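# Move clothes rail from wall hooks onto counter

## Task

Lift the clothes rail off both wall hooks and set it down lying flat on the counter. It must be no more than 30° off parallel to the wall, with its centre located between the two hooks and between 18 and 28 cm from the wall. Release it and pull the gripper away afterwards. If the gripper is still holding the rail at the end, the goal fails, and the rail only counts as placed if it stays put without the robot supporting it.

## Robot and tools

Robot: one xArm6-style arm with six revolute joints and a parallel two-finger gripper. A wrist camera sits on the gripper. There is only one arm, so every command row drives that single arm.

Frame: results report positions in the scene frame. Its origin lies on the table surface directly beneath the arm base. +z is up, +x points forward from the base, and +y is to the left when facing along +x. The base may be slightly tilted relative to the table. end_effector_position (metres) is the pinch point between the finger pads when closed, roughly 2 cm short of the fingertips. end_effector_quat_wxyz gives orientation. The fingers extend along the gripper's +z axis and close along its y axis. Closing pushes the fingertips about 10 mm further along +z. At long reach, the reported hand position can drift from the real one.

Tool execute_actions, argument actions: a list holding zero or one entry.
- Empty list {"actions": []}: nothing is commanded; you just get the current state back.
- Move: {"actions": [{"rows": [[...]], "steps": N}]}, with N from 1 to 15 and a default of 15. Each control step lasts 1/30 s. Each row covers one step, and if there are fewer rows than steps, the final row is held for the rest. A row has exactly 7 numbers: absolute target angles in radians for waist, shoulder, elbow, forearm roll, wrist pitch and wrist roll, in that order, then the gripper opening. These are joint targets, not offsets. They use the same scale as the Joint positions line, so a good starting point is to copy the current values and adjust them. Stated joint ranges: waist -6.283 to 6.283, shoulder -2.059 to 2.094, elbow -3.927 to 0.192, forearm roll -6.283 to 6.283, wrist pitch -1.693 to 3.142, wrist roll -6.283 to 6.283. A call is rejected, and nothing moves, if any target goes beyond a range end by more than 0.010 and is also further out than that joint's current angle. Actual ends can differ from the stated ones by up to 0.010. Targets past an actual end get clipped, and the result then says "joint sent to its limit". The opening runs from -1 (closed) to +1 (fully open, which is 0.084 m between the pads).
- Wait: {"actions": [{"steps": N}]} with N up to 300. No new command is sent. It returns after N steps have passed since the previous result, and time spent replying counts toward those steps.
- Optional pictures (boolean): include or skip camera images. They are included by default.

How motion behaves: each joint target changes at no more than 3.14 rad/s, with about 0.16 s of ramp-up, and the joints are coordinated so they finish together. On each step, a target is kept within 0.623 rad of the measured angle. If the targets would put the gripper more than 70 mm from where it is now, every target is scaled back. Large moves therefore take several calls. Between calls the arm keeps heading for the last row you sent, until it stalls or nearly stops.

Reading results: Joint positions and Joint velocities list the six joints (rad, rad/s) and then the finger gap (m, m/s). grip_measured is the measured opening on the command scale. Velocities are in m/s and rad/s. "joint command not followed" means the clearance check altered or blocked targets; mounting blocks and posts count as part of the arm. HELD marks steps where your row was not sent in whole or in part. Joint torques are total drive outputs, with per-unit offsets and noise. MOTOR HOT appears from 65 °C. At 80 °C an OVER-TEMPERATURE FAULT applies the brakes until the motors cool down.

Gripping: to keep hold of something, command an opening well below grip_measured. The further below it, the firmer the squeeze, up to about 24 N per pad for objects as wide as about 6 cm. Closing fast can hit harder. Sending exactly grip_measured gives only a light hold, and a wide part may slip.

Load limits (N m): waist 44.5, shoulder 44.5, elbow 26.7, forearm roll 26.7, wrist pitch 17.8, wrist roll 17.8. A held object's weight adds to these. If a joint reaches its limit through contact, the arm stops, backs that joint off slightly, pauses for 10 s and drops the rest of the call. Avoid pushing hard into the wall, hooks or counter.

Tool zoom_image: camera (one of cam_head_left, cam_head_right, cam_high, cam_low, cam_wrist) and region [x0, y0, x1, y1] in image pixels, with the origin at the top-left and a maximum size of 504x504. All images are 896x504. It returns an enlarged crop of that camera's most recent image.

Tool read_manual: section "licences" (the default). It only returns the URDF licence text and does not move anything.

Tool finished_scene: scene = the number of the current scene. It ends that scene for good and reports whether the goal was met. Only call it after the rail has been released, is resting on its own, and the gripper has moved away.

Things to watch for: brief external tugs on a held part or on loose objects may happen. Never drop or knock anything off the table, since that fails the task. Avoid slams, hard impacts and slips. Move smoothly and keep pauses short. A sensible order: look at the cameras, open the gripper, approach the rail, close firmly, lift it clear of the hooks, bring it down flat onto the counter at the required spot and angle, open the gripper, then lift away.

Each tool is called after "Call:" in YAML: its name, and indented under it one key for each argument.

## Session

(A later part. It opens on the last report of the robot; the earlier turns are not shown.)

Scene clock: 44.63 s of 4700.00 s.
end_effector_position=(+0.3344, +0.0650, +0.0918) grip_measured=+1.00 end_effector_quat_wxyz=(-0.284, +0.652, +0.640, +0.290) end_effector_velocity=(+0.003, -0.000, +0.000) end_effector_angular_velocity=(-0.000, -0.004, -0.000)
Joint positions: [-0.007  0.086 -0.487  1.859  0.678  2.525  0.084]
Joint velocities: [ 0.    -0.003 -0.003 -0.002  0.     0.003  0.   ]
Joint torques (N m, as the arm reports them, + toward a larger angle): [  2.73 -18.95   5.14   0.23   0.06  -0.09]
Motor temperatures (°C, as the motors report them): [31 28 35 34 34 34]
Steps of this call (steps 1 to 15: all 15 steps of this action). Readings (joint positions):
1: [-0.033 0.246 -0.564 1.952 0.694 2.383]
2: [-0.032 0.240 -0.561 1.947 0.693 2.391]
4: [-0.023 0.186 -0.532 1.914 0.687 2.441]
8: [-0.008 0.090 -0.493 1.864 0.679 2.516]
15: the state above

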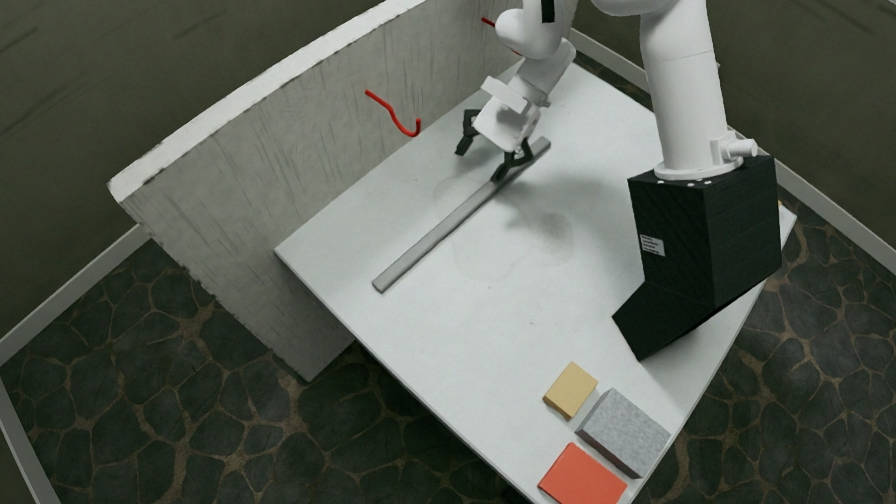

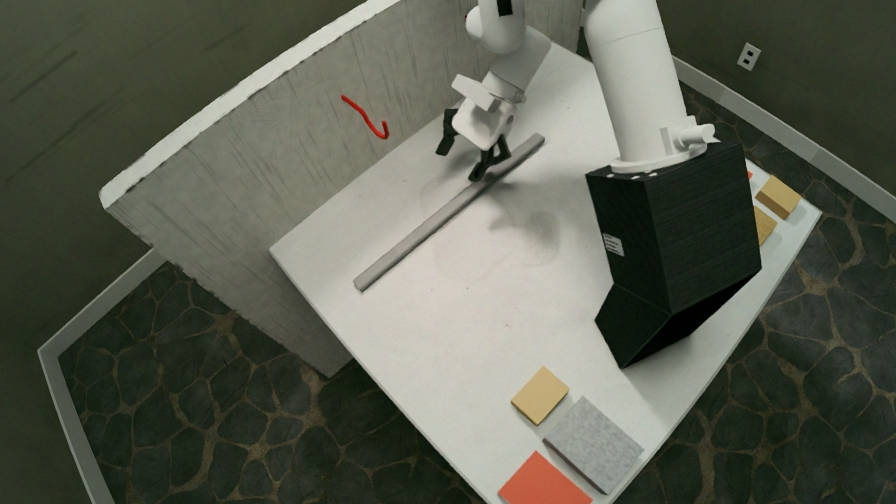

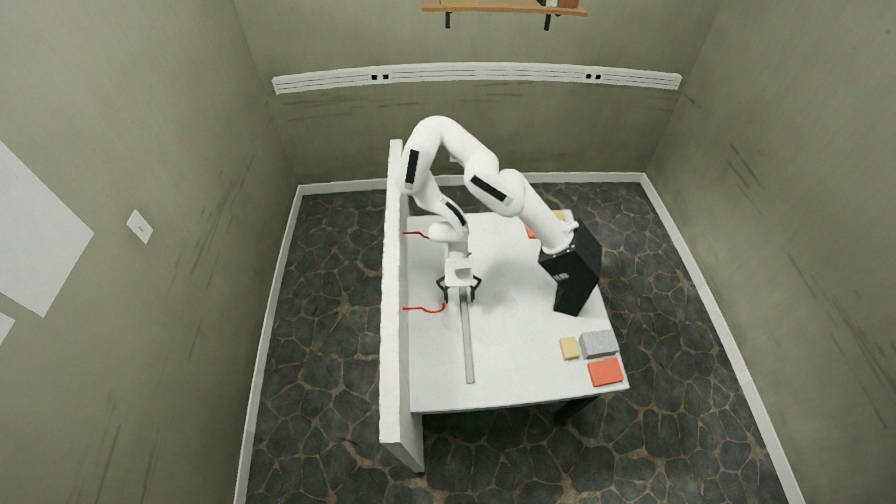

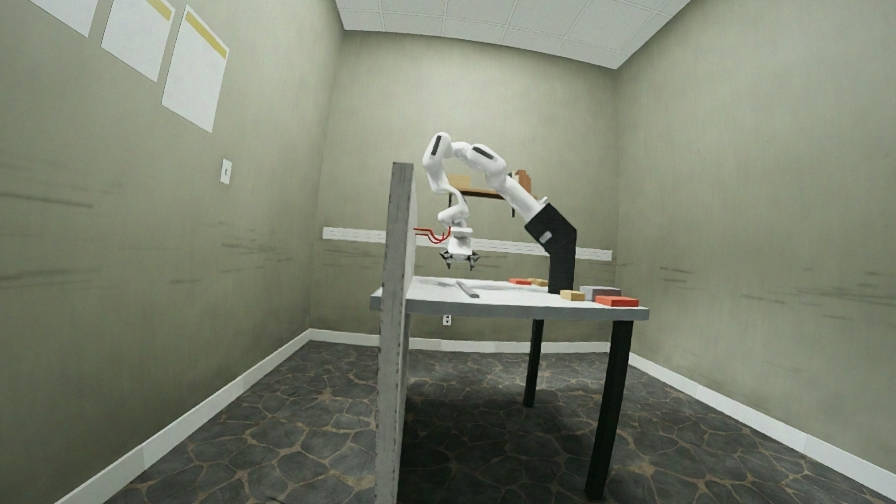

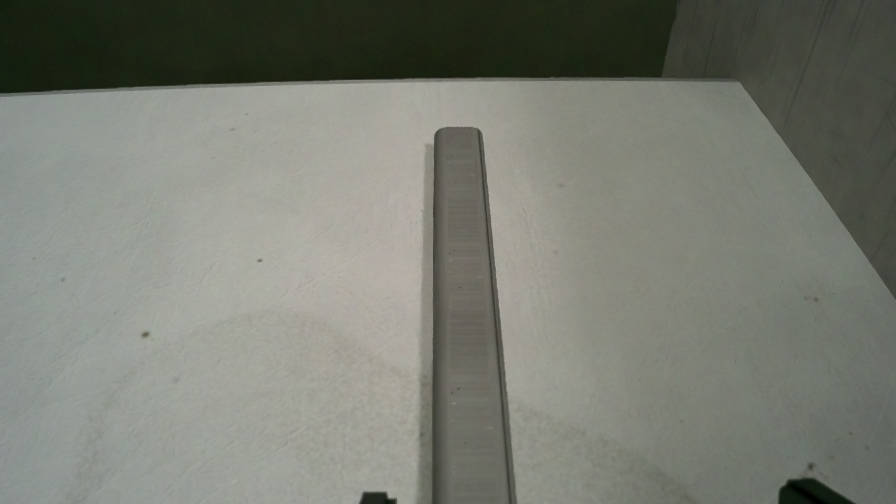

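Call:
execute_actions:
  actions:
    - {"rows":[[-0.03,-0.077,-0.41,1.72,0.662,2.666,1]],"steps":15}

Call:
zoom_image:
  camera: "cam_high"
  region: [370,190,570,430]

Scene clock: 47.57 s of 4700.00 s.
end_effector_position=(+0.3432, +0.0477, +0.1211) grip_measured=+1.00 end_effector_quat_wxyz=(-0.285, +0.650, +0.643, +0.287) end_effector_velocity=(+0.002, -0.001, +0.000) end_effector_angular_velocity=(-0.001, -0.003, +0.000)
Joint positions: [-0.03  -0.076 -0.41   1.72   0.662  2.666  0.084]
Joint velocities: [-0.    -0.002 -0.002 -0.003 -0.     0.002 -0.   ]
Joint torques (N m, as the arm reports them, + toward a larger angle): [  2.08 -18.35   3.23   0.18   0.14  -0.1 ]
Motor temperatures (°C, as the motors report them): [31 28 35 34 34 34]
Steps of this call (steps 1 to 15: the robot went on to your last target; steps 16 to 73: nothing new was sent; steps 74 to 88: all 15 steps of this action). Readings (joint positions):
74: [-0.007 0.085 -0.487 1.859 0.678 2.526]
75: [-0.008 0.078 -0.483 1.852 0.677 2.533]
77: [-0.016 0.024 -0.455 1.803 0.672 2.582]
81: [-0.029 -0.072 -0.415 1.728 0.663 2.657]
88: the state above

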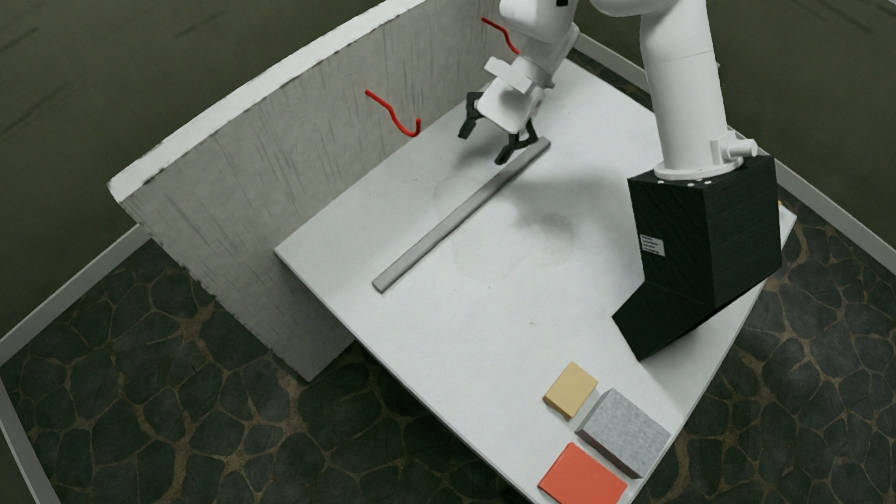

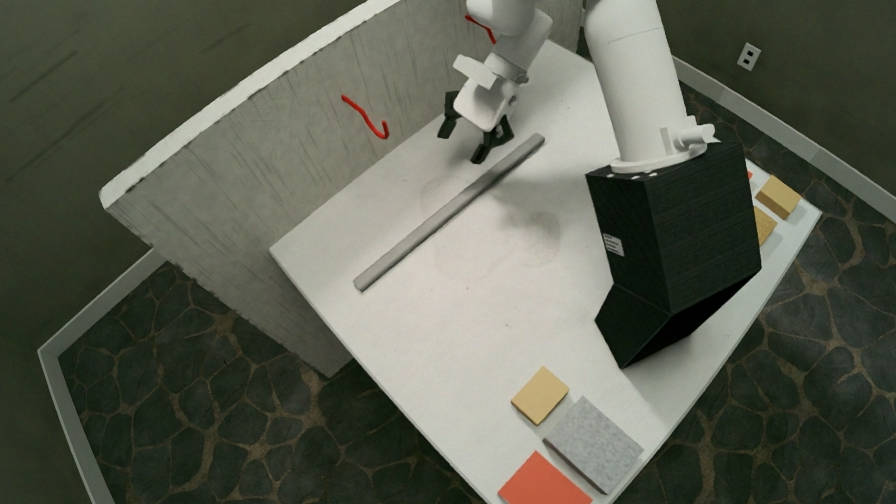

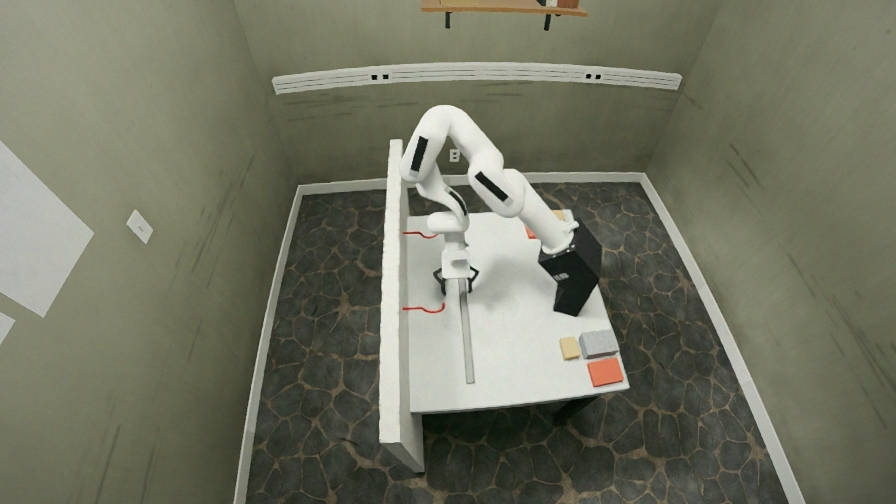

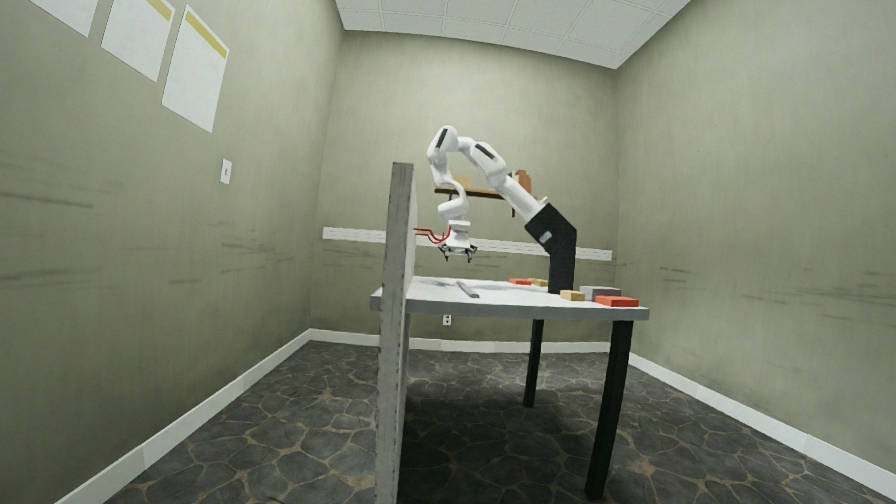

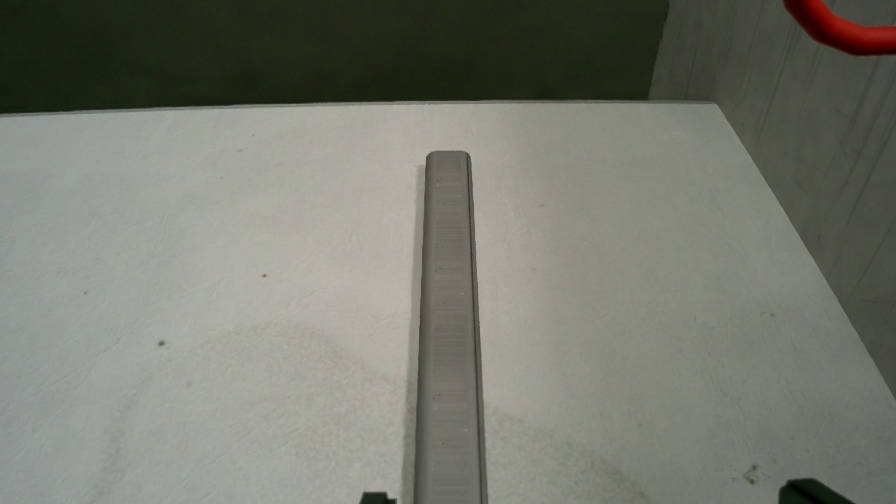

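Region (370, 190, 570, 430) of cam_high's 896x504 image, scaled by 2.100, with more detail than that image has.

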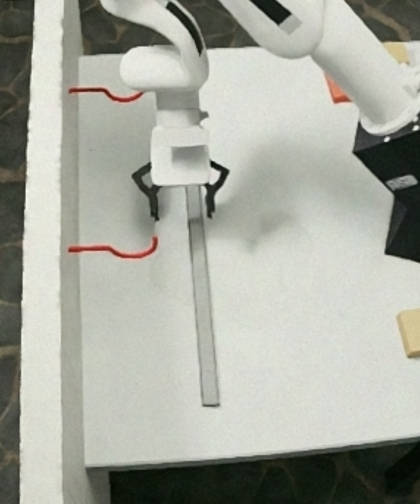

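Call:
finished_scene:
  scene: 2

The scene is finished: the task was done.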